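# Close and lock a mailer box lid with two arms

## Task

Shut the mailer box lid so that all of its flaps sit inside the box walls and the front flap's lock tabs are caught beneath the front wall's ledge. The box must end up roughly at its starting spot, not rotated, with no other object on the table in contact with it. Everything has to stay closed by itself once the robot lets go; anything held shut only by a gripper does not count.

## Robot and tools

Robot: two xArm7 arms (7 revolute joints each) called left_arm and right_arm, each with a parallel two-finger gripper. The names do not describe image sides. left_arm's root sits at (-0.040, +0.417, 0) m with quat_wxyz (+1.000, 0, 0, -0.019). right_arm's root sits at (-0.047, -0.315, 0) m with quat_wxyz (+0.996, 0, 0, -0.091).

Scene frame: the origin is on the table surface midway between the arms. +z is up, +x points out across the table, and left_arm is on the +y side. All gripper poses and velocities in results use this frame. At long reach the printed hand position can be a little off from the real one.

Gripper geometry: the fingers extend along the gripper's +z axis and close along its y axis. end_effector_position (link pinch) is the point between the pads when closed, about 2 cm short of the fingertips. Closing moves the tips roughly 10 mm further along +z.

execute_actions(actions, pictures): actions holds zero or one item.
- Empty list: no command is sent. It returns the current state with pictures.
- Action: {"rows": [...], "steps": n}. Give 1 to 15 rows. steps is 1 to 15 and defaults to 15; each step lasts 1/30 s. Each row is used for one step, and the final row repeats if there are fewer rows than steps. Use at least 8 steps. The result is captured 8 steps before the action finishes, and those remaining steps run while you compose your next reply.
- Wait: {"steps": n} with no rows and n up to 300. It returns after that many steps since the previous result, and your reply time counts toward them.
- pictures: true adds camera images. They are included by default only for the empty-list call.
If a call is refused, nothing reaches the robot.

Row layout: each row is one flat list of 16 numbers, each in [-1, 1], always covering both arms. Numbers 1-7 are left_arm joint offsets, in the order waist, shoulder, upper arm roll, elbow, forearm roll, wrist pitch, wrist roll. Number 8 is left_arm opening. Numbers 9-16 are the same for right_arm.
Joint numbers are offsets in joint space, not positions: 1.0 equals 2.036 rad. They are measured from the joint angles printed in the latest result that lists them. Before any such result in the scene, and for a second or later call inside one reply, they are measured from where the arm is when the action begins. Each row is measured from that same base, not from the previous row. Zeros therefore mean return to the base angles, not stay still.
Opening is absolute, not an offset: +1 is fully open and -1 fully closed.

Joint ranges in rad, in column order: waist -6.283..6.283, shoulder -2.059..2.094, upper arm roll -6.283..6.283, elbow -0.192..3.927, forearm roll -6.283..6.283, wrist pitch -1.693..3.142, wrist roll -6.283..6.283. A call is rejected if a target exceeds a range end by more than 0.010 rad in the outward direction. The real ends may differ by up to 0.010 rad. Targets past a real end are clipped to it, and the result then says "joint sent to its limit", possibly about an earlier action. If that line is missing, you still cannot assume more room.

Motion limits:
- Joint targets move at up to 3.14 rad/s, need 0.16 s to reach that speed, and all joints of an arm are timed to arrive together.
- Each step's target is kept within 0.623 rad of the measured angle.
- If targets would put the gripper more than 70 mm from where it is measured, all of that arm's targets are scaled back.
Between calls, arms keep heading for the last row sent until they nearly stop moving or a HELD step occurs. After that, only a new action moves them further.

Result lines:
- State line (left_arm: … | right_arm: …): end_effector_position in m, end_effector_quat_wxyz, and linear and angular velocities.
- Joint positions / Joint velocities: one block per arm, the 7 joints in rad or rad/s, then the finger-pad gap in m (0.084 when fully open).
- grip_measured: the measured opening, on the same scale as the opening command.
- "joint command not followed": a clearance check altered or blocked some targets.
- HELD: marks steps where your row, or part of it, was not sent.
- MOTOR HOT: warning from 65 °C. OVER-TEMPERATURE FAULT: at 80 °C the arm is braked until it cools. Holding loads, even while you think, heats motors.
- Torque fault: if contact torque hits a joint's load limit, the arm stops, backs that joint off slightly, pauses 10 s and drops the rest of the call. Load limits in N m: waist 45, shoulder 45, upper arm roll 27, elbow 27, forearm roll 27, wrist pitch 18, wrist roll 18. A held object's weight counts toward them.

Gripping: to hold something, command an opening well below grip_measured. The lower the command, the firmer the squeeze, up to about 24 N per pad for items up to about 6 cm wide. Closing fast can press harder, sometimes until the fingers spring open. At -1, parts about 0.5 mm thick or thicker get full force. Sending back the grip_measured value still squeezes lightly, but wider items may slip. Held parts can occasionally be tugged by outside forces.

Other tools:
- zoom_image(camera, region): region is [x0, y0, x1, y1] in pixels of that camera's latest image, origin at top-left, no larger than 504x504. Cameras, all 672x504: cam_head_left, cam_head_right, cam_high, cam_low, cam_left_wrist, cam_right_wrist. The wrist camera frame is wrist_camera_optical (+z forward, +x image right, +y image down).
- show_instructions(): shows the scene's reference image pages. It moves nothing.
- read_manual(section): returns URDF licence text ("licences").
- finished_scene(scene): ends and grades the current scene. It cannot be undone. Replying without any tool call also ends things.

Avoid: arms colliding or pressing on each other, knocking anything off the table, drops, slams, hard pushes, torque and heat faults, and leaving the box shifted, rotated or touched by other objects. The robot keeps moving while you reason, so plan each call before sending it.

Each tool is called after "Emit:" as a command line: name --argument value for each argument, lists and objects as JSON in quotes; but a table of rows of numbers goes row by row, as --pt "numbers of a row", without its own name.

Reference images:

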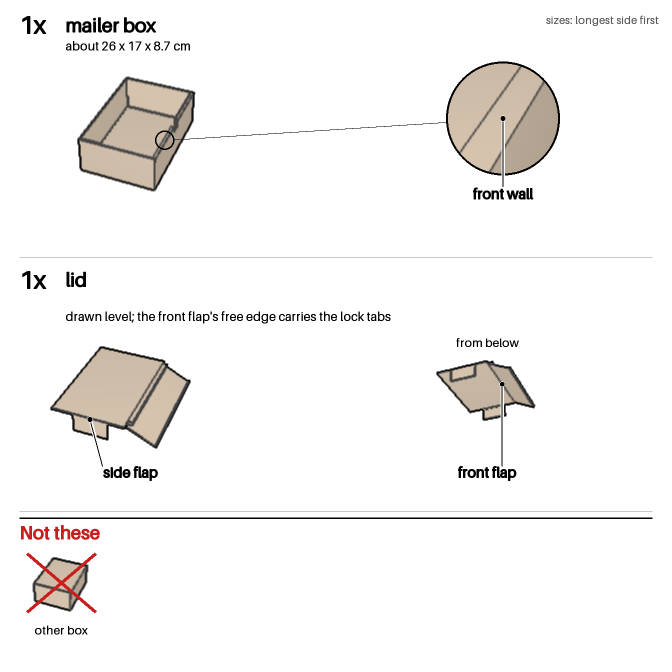

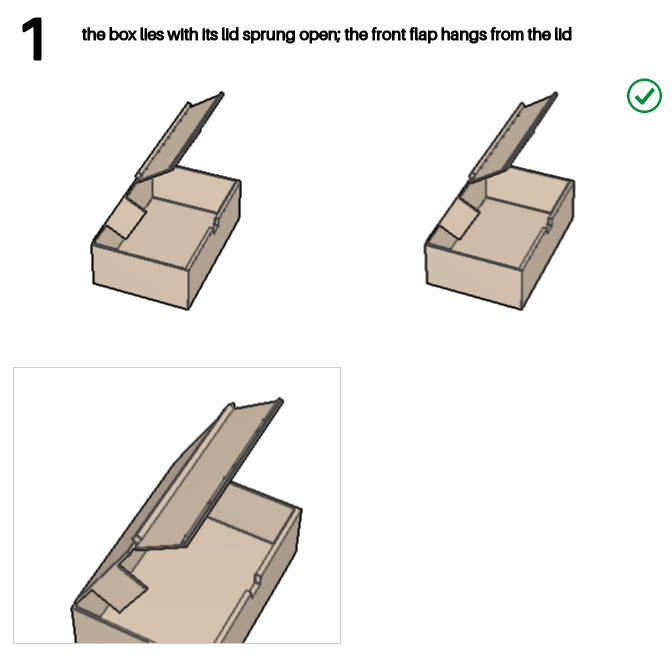

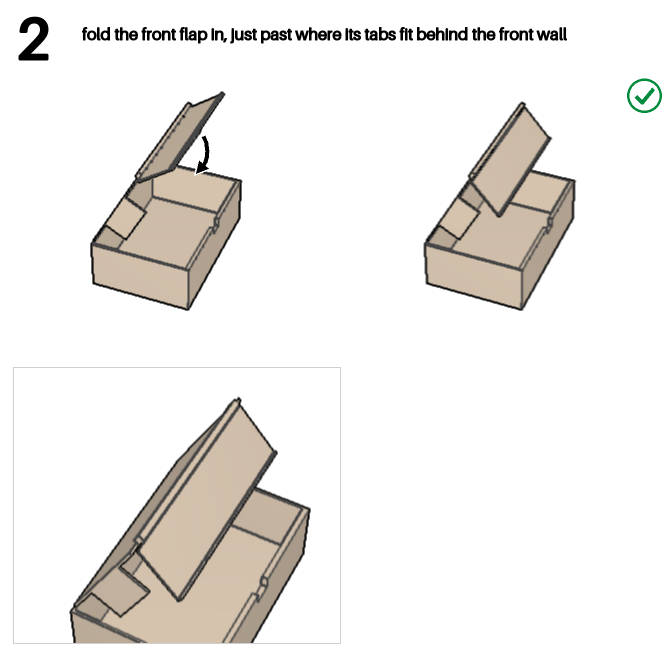

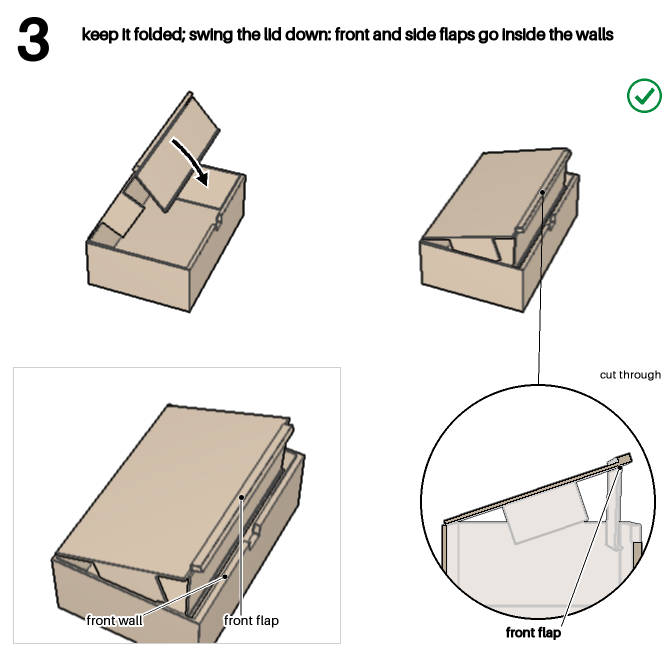

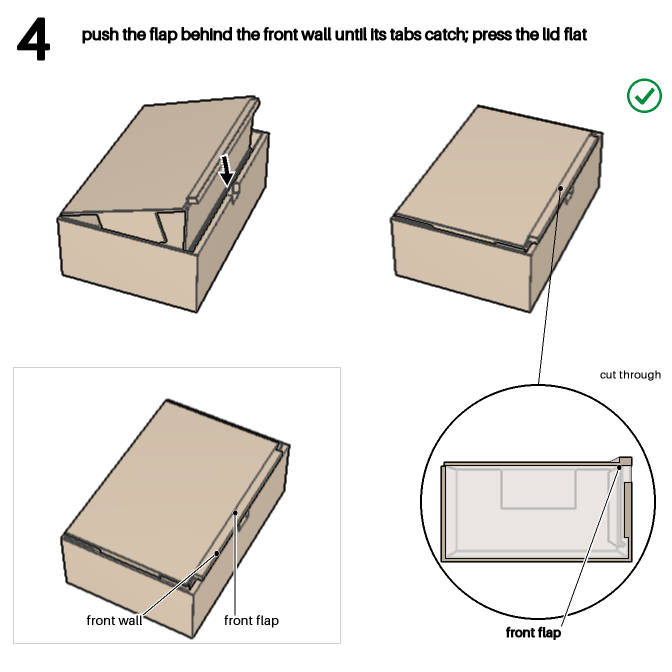

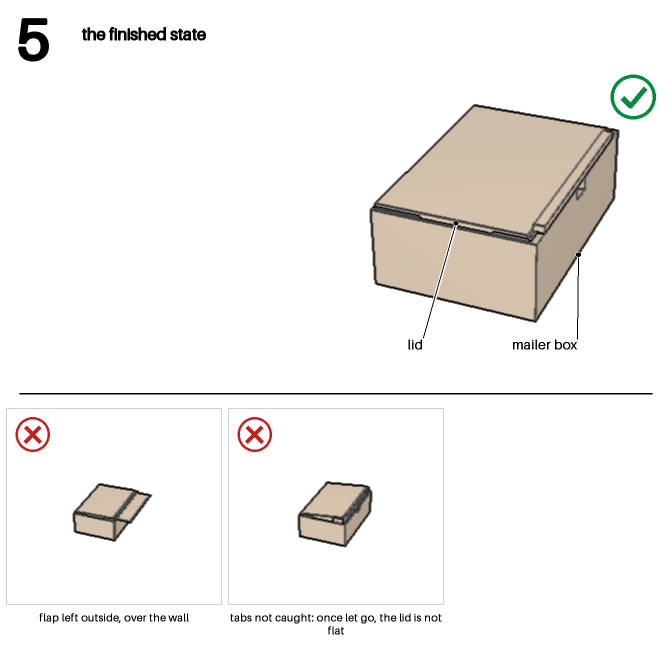

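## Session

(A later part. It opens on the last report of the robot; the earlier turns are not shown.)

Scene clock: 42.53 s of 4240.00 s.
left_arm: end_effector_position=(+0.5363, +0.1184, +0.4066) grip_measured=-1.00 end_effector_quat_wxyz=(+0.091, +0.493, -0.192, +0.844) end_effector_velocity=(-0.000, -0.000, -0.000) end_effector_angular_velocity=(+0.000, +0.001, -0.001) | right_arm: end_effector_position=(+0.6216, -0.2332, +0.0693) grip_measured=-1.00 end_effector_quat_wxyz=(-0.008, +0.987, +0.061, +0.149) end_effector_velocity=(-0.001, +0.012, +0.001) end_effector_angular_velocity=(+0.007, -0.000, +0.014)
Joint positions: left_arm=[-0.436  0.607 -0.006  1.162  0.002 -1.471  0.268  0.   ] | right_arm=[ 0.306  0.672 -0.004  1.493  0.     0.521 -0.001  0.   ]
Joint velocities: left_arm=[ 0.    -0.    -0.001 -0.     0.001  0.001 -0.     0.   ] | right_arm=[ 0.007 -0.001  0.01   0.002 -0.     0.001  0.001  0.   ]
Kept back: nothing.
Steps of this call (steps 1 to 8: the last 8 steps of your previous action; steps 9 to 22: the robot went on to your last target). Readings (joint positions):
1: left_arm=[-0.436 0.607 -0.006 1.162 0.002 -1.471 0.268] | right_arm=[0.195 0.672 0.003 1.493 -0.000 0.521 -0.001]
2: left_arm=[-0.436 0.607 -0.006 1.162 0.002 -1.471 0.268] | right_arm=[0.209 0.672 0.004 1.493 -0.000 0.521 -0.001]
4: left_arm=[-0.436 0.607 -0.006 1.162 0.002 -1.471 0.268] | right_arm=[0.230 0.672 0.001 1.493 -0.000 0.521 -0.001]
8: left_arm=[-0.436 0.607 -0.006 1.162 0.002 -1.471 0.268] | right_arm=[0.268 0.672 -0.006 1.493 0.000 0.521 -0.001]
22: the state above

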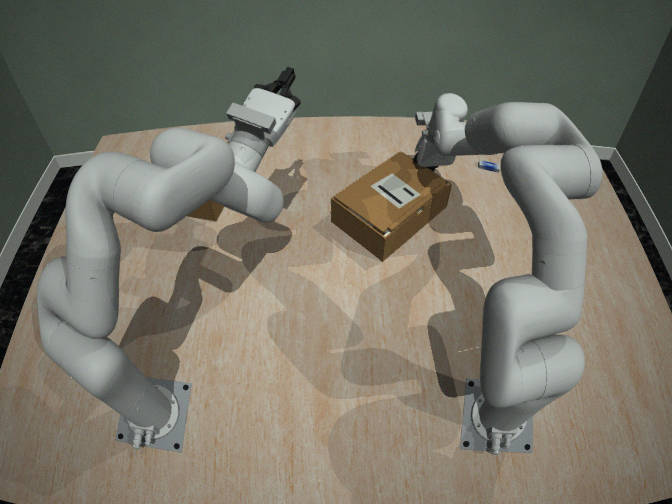

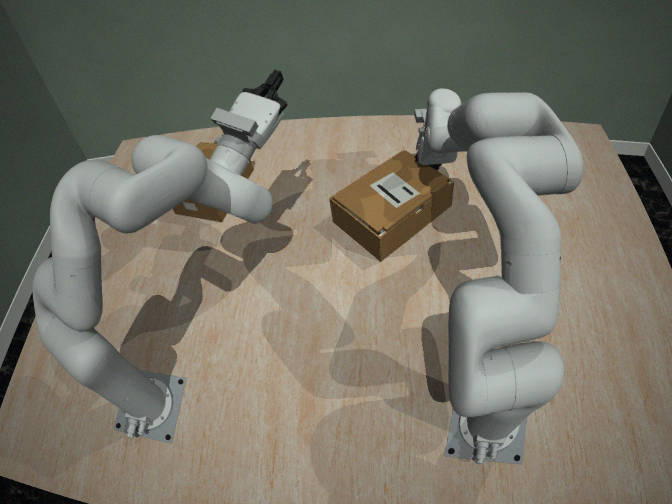

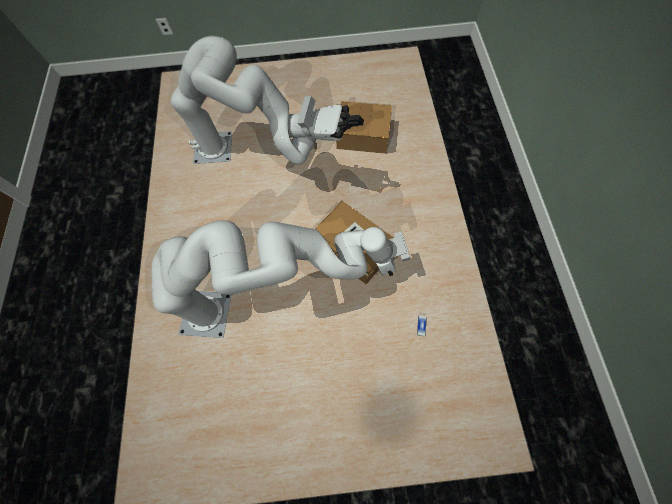

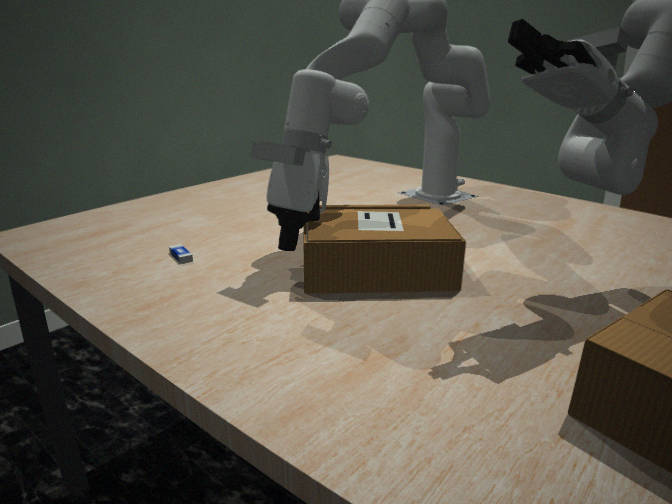

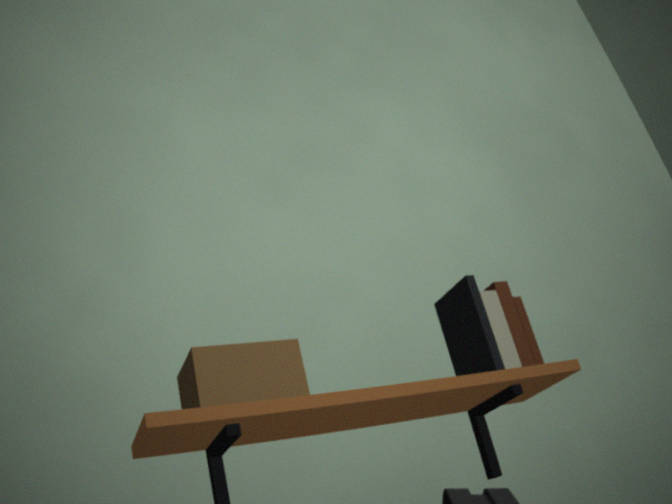

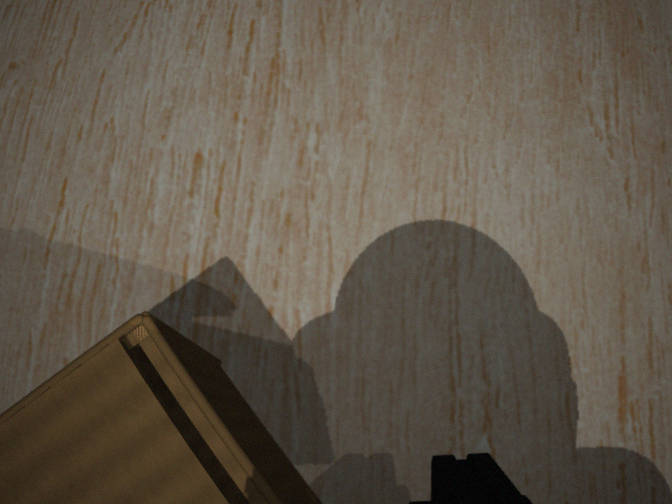

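Emit:
execute_actions --actions '[{"rows":[[-0.041,-0.07,0,0.163,0,0.978,-0.13,-1,-0.11,0,0,0,0,0,0,-1]]}]'

Emit:
execute_actions --actions '[{"steps":45}]'

Emit:
execute_actions --actions '[{"rows":[[0,0.102,0,0,0,0,0,-1,0,-0.148,0,-0.247,0,-0.099,0,-1]]}]'

Emit:
execute_actions --actions '[{"steps":25}]'

Emit:
execute_actions --actions '[{"rows":[[-0.005,0,0,0,0,0,0,-1,0.03,0,0,0,0,0,0,-1],[-0.01,0,0,0,0,0,0,-1,0.045,0,0,0,0,0,0,-1],[-0.015,0,0,0,0,0,0,-1,0.06,0,0,0,0,0,0,-1],[-0.018,0,0,0,0,0,0,-1,0.07,0,0,0,0,0,0,-1],[-0.021,0,0,0,0,0,0,-1,0.075,0,0,0,0,0,0,-1],[-0.024,0,0,0,0,0,0,-1,0.08,0,0,0,0,0,0,-1],[-0.027,0,0,0,0,0,0,-1,0.085,0,0,0,0,0,0,-1],[-0.03,0,0,0,0,0,0,-1,0.09,0,0,0,0,0,0,-1],[-0.033,0,0,0,0,0,0,-1,0.095,0,0,0,0,0,0,-1],[-0.036,0,0,0,0,0,0,-1,0.1,0,0,0,0,0,0,-1],[-0.039,0,0,0,0,0,0,-1,0.105,0,0,0,0,0,0,-1],[-0.042,0,0,0,0,0,0,-1,0.11,0,0,0,0,0,0,-1],[-0.045,0,0,0,0,0,0,-1,0.115,0,0,0,0,0,0,-1],[-0.047,0,0,0,0,0,0,-1,0.119,0,0,0,0,0,0,-1],[-0.049,0,0,0,0,0,0,-1,0.122,0,0,0,0,0,0,-1]]}]'

Emit:
execute_actions --actions '[{"steps":22}]' --pictures true

Scene clock: 43.97 s of 4240.00 s.
left_arm: end_effector_position=(+0.5601, +0.0849, +0.4460) grip_measured=-1.00 end_effector_quat_wxyz=(+0.136, +0.523, -0.186, +0.821) end_effector_velocity=(+0.130, -0.246, +0.308) end_effector_angular_velocity=(-0.245, +0.655, -0.446) | right_arm: end_effector_position=(+0.6267, -0.3093, +0.0695) grip_measured=-1.00 end_effector_quat_wxyz=(+0.001, +0.989, +0.005, +0.150) end_effector_velocity=(+0.004, -0.509, +0.002) end_effector_angular_velocity=(-0.058, -0.003, -0.741)
Joint positions: left_arm=[-0.464  0.56  -0.006  1.274  0.002 -1.252  0.18   0.   ] | right_arm=[ 0.195  0.672 -0.006  1.494  0.     0.521 -0.001  0.   ]
Joint velocities: left_arm=[-0.2   -0.374 -0.027  0.778  0.005  1.605 -0.569  0.   ] | right_arm=[-0.662 -0.002 -0.096  0.001  0.003  0.001  0.001  0.   ]
Steps of this call (steps 1 to 15: the robot went on to your last target; steps 16 to 36: nothing new was sent; steps 37 to 43: the first 7 steps of this action). Readings (joint positions):
37: left_arm=[-0.436 0.607 -0.006 1.163 0.002 -1.470 0.267] | right_arm=[0.307 0.672 -0.003 1.493 0.000 0.521 -0.001]
38: left_arm=[-0.437 0.606 -0.006 1.165 0.002 -1.463 0.264] | right_arm=[0.302 0.672 -0.001 1.493 0.000 0.521 -0.001]
40: left_arm=[-0.444 0.596 -0.004 1.193 0.002 -1.403 0.239] | right_arm=[0.266 0.672 0.007 1.493 -0.000 0.521 -0.001]
43: the state above

Scene clock: 45.47 s of 4240.00 s.
left_arm: end_effector_position=(+0.5531, +0.0437, +0.2133) grip_measured=-1.00 end_effector_quat_wxyz=(+0.070, +0.929, -0.270, +0.242) end_effector_velocity=(-0.000, +0.000, -0.000) end_effector_angular_velocity=(-0.000, +0.001, +0.001) | right_arm: end_effector_position=(+0.6230, -0.3838, +0.0693) grip_measured=-1.00 end_effector_quat_wxyz=(+0.009, +0.988, -0.050, +0.149) end_effector_velocity=(-0.000, +0.000, -0.000) end_effector_angular_velocity=(-0.000, +0.002, +0.001)
Joint positions: left_arm=[-0.52   0.464 -0.006  1.494  0.002  0.52   0.003  0.   ] | right_arm=[ 0.083  0.672 -0.004  1.493  0.     0.521 -0.001  0.   ]
Joint velocities: left_arm=[ 0.     0.    -0.    -0.    -0.001  0.001 -0.     0.   ] | right_arm=[ 0.001 -0.    -0.    -0.001 -0.     0.001 -0.001  0.   ]
Kept back: nothing.
Steps of this call (steps 1 to 8: the last 8 steps of your previous action; steps 9 to 45: the robot went on to your last target). Readings (joint positions):
1: left_arm=[-0.470 0.548 -0.007 1.299 0.002 -1.196 0.161] | right_arm=[0.174 0.672 -0.008 1.493 0.000 0.521 -0.001]
2: left_arm=[-0.476 0.537 -0.007 1.322 0.002 -1.134 0.142] | right_arm=[0.153 0.672 -0.007 1.493 0.000 0.521 -0.001]
4: left_arm=[-0.488 0.518 -0.006 1.369 0.002 -0.987 0.104] | right_arm=[0.115 0.672 -0.007 1.493 0.000 0.521 -0.001]
8: left_arm=[-0.509 0.481 -0.007 1.452 0.002 -0.624 0.039] | right_arm=[0.085 0.672 -0.007 1.493 0.000 0.521 -0.001]
45: the state above
All arms were judged still, so your last target was given up. Only a new action makes them travel on or press farther. Fingers that are still opening or closing keep moving.

Scene clock: 45.70 s of 4240.00 s.
left_arm: end_effector_position=(+0.5438, +0.0495, +0.1353) grip_measured=-1.00 end_effector_quat_wxyz=(+0.055, +0.941, -0.274, +0.189) end_effector_velocity=(-0.094, +0.061, -0.484) end_effector_angular_velocity=(+0.389, +0.624, +0.005) | right_arm: end_effector_position=(+0.5734, -0.3787, +0.0709) grip_measured=-1.00 end_effector_quat_wxyz=(+0.009, +0.988, -0.050, +0.149) end_effector_velocity=(-0.388, +0.037, +0.011) end_effector_angular_velocity=(+0.002, +0.002, -0.006)
Joint positions: left_arm=[-0.52   0.575 -0.006  1.492  0.002  0.52   0.003  0.   ] | right_arm=[ 0.083  0.525 -0.004  1.249  0.     0.424 -0.001  0.   ]
Joint velocities: left_arm=[ 0.001  0.65   0.002 -0.066 -0.002  0.019 -0.001  0.   ] | right_arm=[-0.001 -1.087 -0.003 -1.781 -0.    -0.691  0.001  0.   ]
Steps of this call (steps 1 to 7: the first 7 steps of this action). Readings (joint positions):
1: left_arm=[-0.520 0.465 -0.006 1.494 0.002 0.520 0.003] | right_arm=[0.083 0.671 -0.004 1.493 0.000 0.521 -0.001]
2: left_arm=[-0.520 0.469 -0.006 1.496 0.002 0.519 0.003] | right_arm=[0.083 0.667 -0.004 1.486 0.000 0.517 -0.001]
4: left_arm=[-0.520 0.503 -0.006 1.502 0.002 0.518 0.003] | right_arm=[0.083 0.633 -0.004 1.427 0.000 0.493 -0.001]
7: the state above

Scene clock: 46.53 s of 4240.00 s.
left_arm: end_effector_position=(+0.5310, +0.0574, +0.0701) grip_measured=-1.00 end_effector_quat_wxyz=(+0.043, +0.949, -0.276, +0.145) end_effector_velocity=(-0.000, +0.000, -0.001) end_effector_angular_velocity=(+0.001, +0.001, +0.001) | right_arm: end_effector_position=(+0.5136, -0.3727, +0.0696) grip_measured=-1.00 end_effector_quat_wxyz=(+0.008, +0.987, -0.050, +0.149) end_effector_velocity=(-0.000, +0.000, -0.000) end_effector_angular_velocity=(+0.000, -0.000, -0.001)
Joint positions: left_arm=[-0.52   0.672 -0.006  1.494  0.002  0.52   0.003  0.   ] | right_arm=[ 0.083  0.371 -0.004  0.99   0.     0.32  -0.001  0.   ]
Joint velocities: left_arm=[ 0.     0.002 -0.    -0.    -0.    -0.001 -0.     0.   ] | right_arm=[ 0.    -0.001  0.    -0.001 -0.    -0.     0.001  0.   ]
Kept back: nothing.
Steps of this call (steps 1 to 8: the last 8 steps of your previous action; steps 9 to 25: the robot went on to your last target). Readings (joint positions):
1: left_arm=[-0.520 0.596 -0.006 1.491 0.002 0.521 0.003] | right_arm=[0.083 0.490 -0.004 1.191 0.000 0.401 -0.001]
2: left_arm=[-0.520 0.616 -0.006 1.492 0.002 0.520 0.003] | right_arm=[0.082 0.458 -0.004 1.138 0.000 0.380 -0.001]
4: left_arm=[-0.520 0.649 -0.006 1.492 0.002 0.520 0.003] | right_arm=[0.082 0.408 -0.004 1.055 0.000 0.348 -0.001]
8: left_arm=[-0.520 0.670 -0.006 1.493 0.002 0.520 0.003] | right_arm=[0.082 0.376 -0.004 1.000 0.000 0.324 -0.001]
25: the state above

Scene clock: 46.77 s of 4240.00 s.
left_arm: end_effector_position=(+0.5193, +0.0394, +0.0702) grip_measured=-1.00 end_effector_quat_wxyz=(+0.045, +0.945, -0.291, +0.144) end_effector_velocity=(-0.098, -0.146, +0.001) end_effector_angular_velocity=(-0.021, +0.012, -0.254) | right_arm: end_effector_position=(+0.5168, -0.3080, +0.0697) grip_measured=-1.00 end_effector_quat_wxyz=(-0.001, +0.989, +0.007, +0.150) end_effector_velocity=(-0.006, +0.450, -0.001) end_effector_angular_velocity=(+0.038, +0.003, +0.789)
Joint positions: left_arm=[-0.551  0.672 -0.006  1.494  0.002  0.52   0.003  0.   ] | right_arm=[ 0.195  0.371 -0.001  0.991  0.     0.32  -0.001  0.   ]
Joint velocities: left_arm=[-0.223 -0.001 -0.039  0.     0.    -0.     0.001  0.   ] | right_arm=[ 0.672  0.002  0.119 -0.001 -0.007  0.001 -0.001  0.   ]
Steps of this call (steps 1 to 7: the first 7 steps of this action). Readings (joint positions):
1: left_arm=[-0.520 0.672 -0.006 1.494 0.002 0.520 0.003] | right_arm=[0.083 0.371 -0.004 0.990 0.000 0.320 -0.001]
2: left_arm=[-0.521 0.672 -0.005 1.494 0.002 0.520 0.003] | right_arm=[0.088 0.371 -0.006 0.990 0.000 0.320 -0.001]
4: left_arm=[-0.530 0.672 -0.004 1.494 0.002 0.520 0.003] | right_arm=[0.121 0.371 -0.011 0.991 0.001 0.320 -0.001]
7: the state above

Scene clock: 47.50 s of 4240.00 s.
left_arm: end_effector_position=(+0.4929, +0.0030, +0.0702) grip_measured=-1.00 end_effector_quat_wxyz=(+0.050, +0.934, -0.323, +0.143) end_effector_velocity=(-0.002, -0.000, -0.001) end_effector_angular_velocity=(+0.002, +0.002, -0.004) | right_arm: end_effector_position=(+0.5109, -0.2341, +0.0696) grip_measured=-1.00 end_effector_quat_wxyz=(-0.010, +0.986, +0.072, +0.149) end_effector_velocity=(-0.001, +0.003, -0.001) end_effector_angular_velocity=(+0.001, +0.002, +0.004)
Joint positions: left_arm=[-0.619  0.672 -0.005  1.494  0.002  0.52   0.003  0.   ] | right_arm=[ 0.33   0.371 -0.005  0.99   0.     0.32  -0.001  0.   ]
Joint velocities: left_arm=[-0.002 -0.001  0.    -0.002 -0.001  0.002  0.002  0.   ] | right_arm=[ 0.002  0.001  0.003 -0.001 -0.    -0.     0.001  0.   ]
Kept back: nothing.
Steps of this call (steps 1 to 8: the last 8 steps of your previous action; steps 9 to 22: the robot went on to your last target). Readings (joint positions):
1: left_arm=[-0.559 0.672 -0.007 1.494 0.002 0.520 0.003] | right_arm=[0.215 0.371 0.002 0.991 -0.000 0.320 -0.001]
2: left_arm=[-0.565 0.672 -0.008 1.494 0.002 0.520 0.003] | right_arm=[0.232 0.371 0.003 0.991 -0.000 0.320 -0.001]
4: left_arm=[-0.578 0.671 -0.007 1.495 0.002 0.520 0.003] | right_arm=[0.257 0.371 0.000 0.990 -0.000 0.320 -0.001]
8: left_arm=[-0.601 0.672 -0.006 1.494 0.002 0.520 0.003] | right_arm=[0.297 0.371 -0.006 0.990 0.000 0.320 -0.001]
22: the state above

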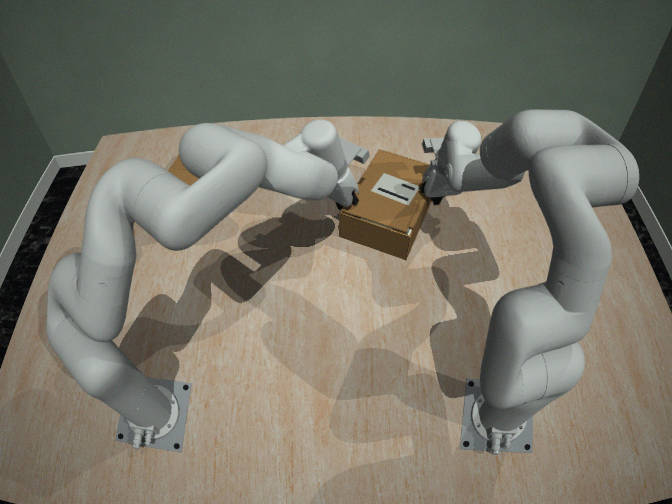

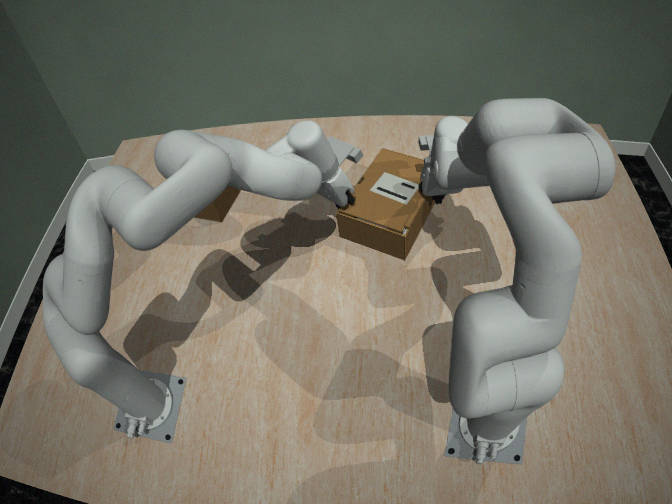

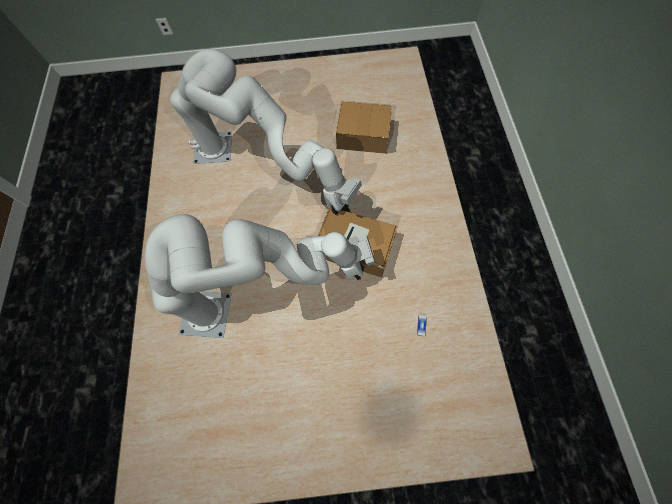

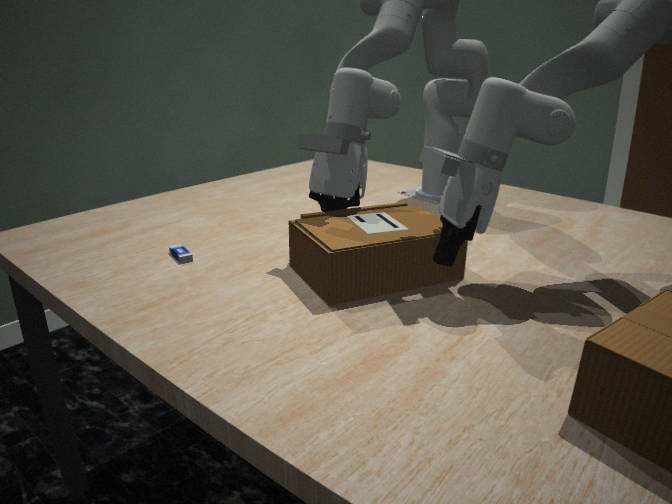

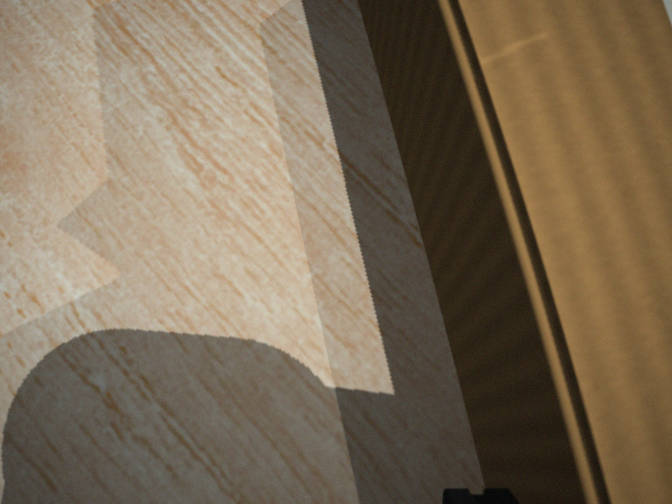

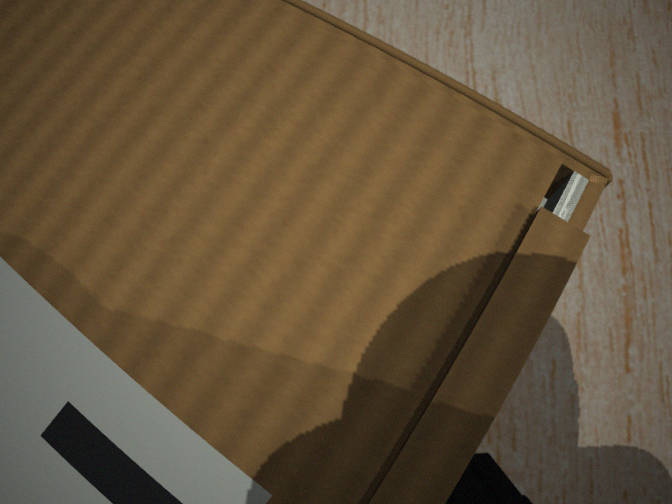

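Emit:
execute_actions --actions '[{"rows":[[0.03,0,0,0,0,0,0,-1,-0.03,0,0,0,0,0,0,-1]]}]'

Emit:
execute_actions --actions '[{"steps":10}]'

Emit:
finished_scene --scene 1

Scene clock: 47.97 s of 4240.00 s.
left_arm: end_effector_position=(+0.5169, +0.0363, +0.0697) grip_measured=-1.00 end_effector_quat_wxyz=(+0.044, +0.944, -0.294, +0.144) end_effector_velocity=(+0.090, +0.131, +0.001) end_effector_angular_velocity=(+0.037, -0.027, +0.224) | right_arm: end_effector_position=(+0.5147, -0.2667, +0.0696) grip_measured=-1.00 end_effector_quat_wxyz=(-0.005, +0.988, +0.043, +0.149) end_effector_velocity=(+0.008, -0.105, -0.000) end_effector_angular_velocity=(-0.015, -0.000, -0.184)
Joint positions: left_arm=[-0.562  0.672 -0.001  1.494  0.002  0.52   0.003  0.   ] | right_arm=[ 0.275  0.371 -0.008  0.991  0.     0.32  -0.001  0.   ]
Joint velocities: left_arm=[ 0.16  -0.001  0.078 -0.    -0.003 -0.    -0.001  0.   ] | right_arm=[-0.138 -0.001 -0.046 -0.001  0.003  0.001  0.001  0.   ]
Steps of this call (steps 1 to 7: the robot went on to your last target; steps 8 to 14: the first 7 steps of this action). Readings (joint positions):
8: left_arm=[-0.619 0.672 -0.006 1.494 0.002 0.520 0.003] | right_arm=[0.330 0.371 -0.004 0.990 0.000 0.320 -0.001]
9: left_arm=[-0.614 0.672 -0.008 1.494 0.002 0.520 0.003] | right_arm=[0.325 0.371 -0.002 0.990 0.000 0.320 -0.001]
11: left_arm=[-0.591 0.672 -0.012 1.494 0.002 0.520 0.003] | right_arm=[0.302 0.371 0.002 0.990 -0.000 0.320 -0.001]
14: the state above

Scene clock: 48.30 s of 4240.00 s.
left_arm: end_effector_position=(+0.5164, +0.0353, +0.0702) grip_measured=-1.00 end_effector_quat_wxyz=(+0.046, +0.944, -0.295, +0.144) end_effector_velocity=(+0.013, +0.020, -0.000) end_effector_angular_velocity=(+0.011, -0.006, +0.032) | right_arm: end_effector_position=(+0.5147, -0.2677, +0.0695) grip_measured=-1.00 end_effector_quat_wxyz=(-0.005, +0.988, +0.042, +0.149) end_effector_velocity=(+0.001, -0.009, +0.000) end_effector_angular_velocity=(-0.003, -0.001, -0.015)
Joint positions: left_arm=[-0.559  0.672 -0.006  1.494  0.002  0.52   0.003  0.   ] | right_arm=[ 0.269  0.371 -0.004  0.99   0.     0.32  -0.001  0.   ]
Joint velocities: left_arm=[ 0.015 -0.     0.021 -0.001 -0.001  0.    -0.001  0.   ] | right_arm=[-0.006 -0.    -0.009  0.001  0.001 -0.     0.     0.   ]
Kept back: nothing.
Steps of this call (steps 1 to 8: the last 8 steps of your previous action; steps 9 to 10: the robot went on to your last target). Readings (joint positions):
1: left_arm=[-0.558 0.672 0.001 1.494 0.002 0.520 0.003] | right_arm=[0.272 0.371 -0.008 0.990 0.001 0.320 -0.001]
2: left_arm=[-0.557 0.672 -0.000 1.494 0.002 0.520 0.003] | right_arm=[0.270 0.371 -0.008 0.990 0.000 0.320 -0.001]
4: left_arm=[-0.558 0.672 -0.005 1.494 0.002 0.520 0.003] | right_arm=[0.270 0.371 -0.005 0.990 0.000 0.320 -0.001]
8: left_arm=[-0.560 0.672 -0.008 1.494 0.002 0.520 0.003] | right_arm=[0.270 0.371 -0.004 0.990 0.000 0.320 -0.001]
10: the state above

The scene is finished: the task was done.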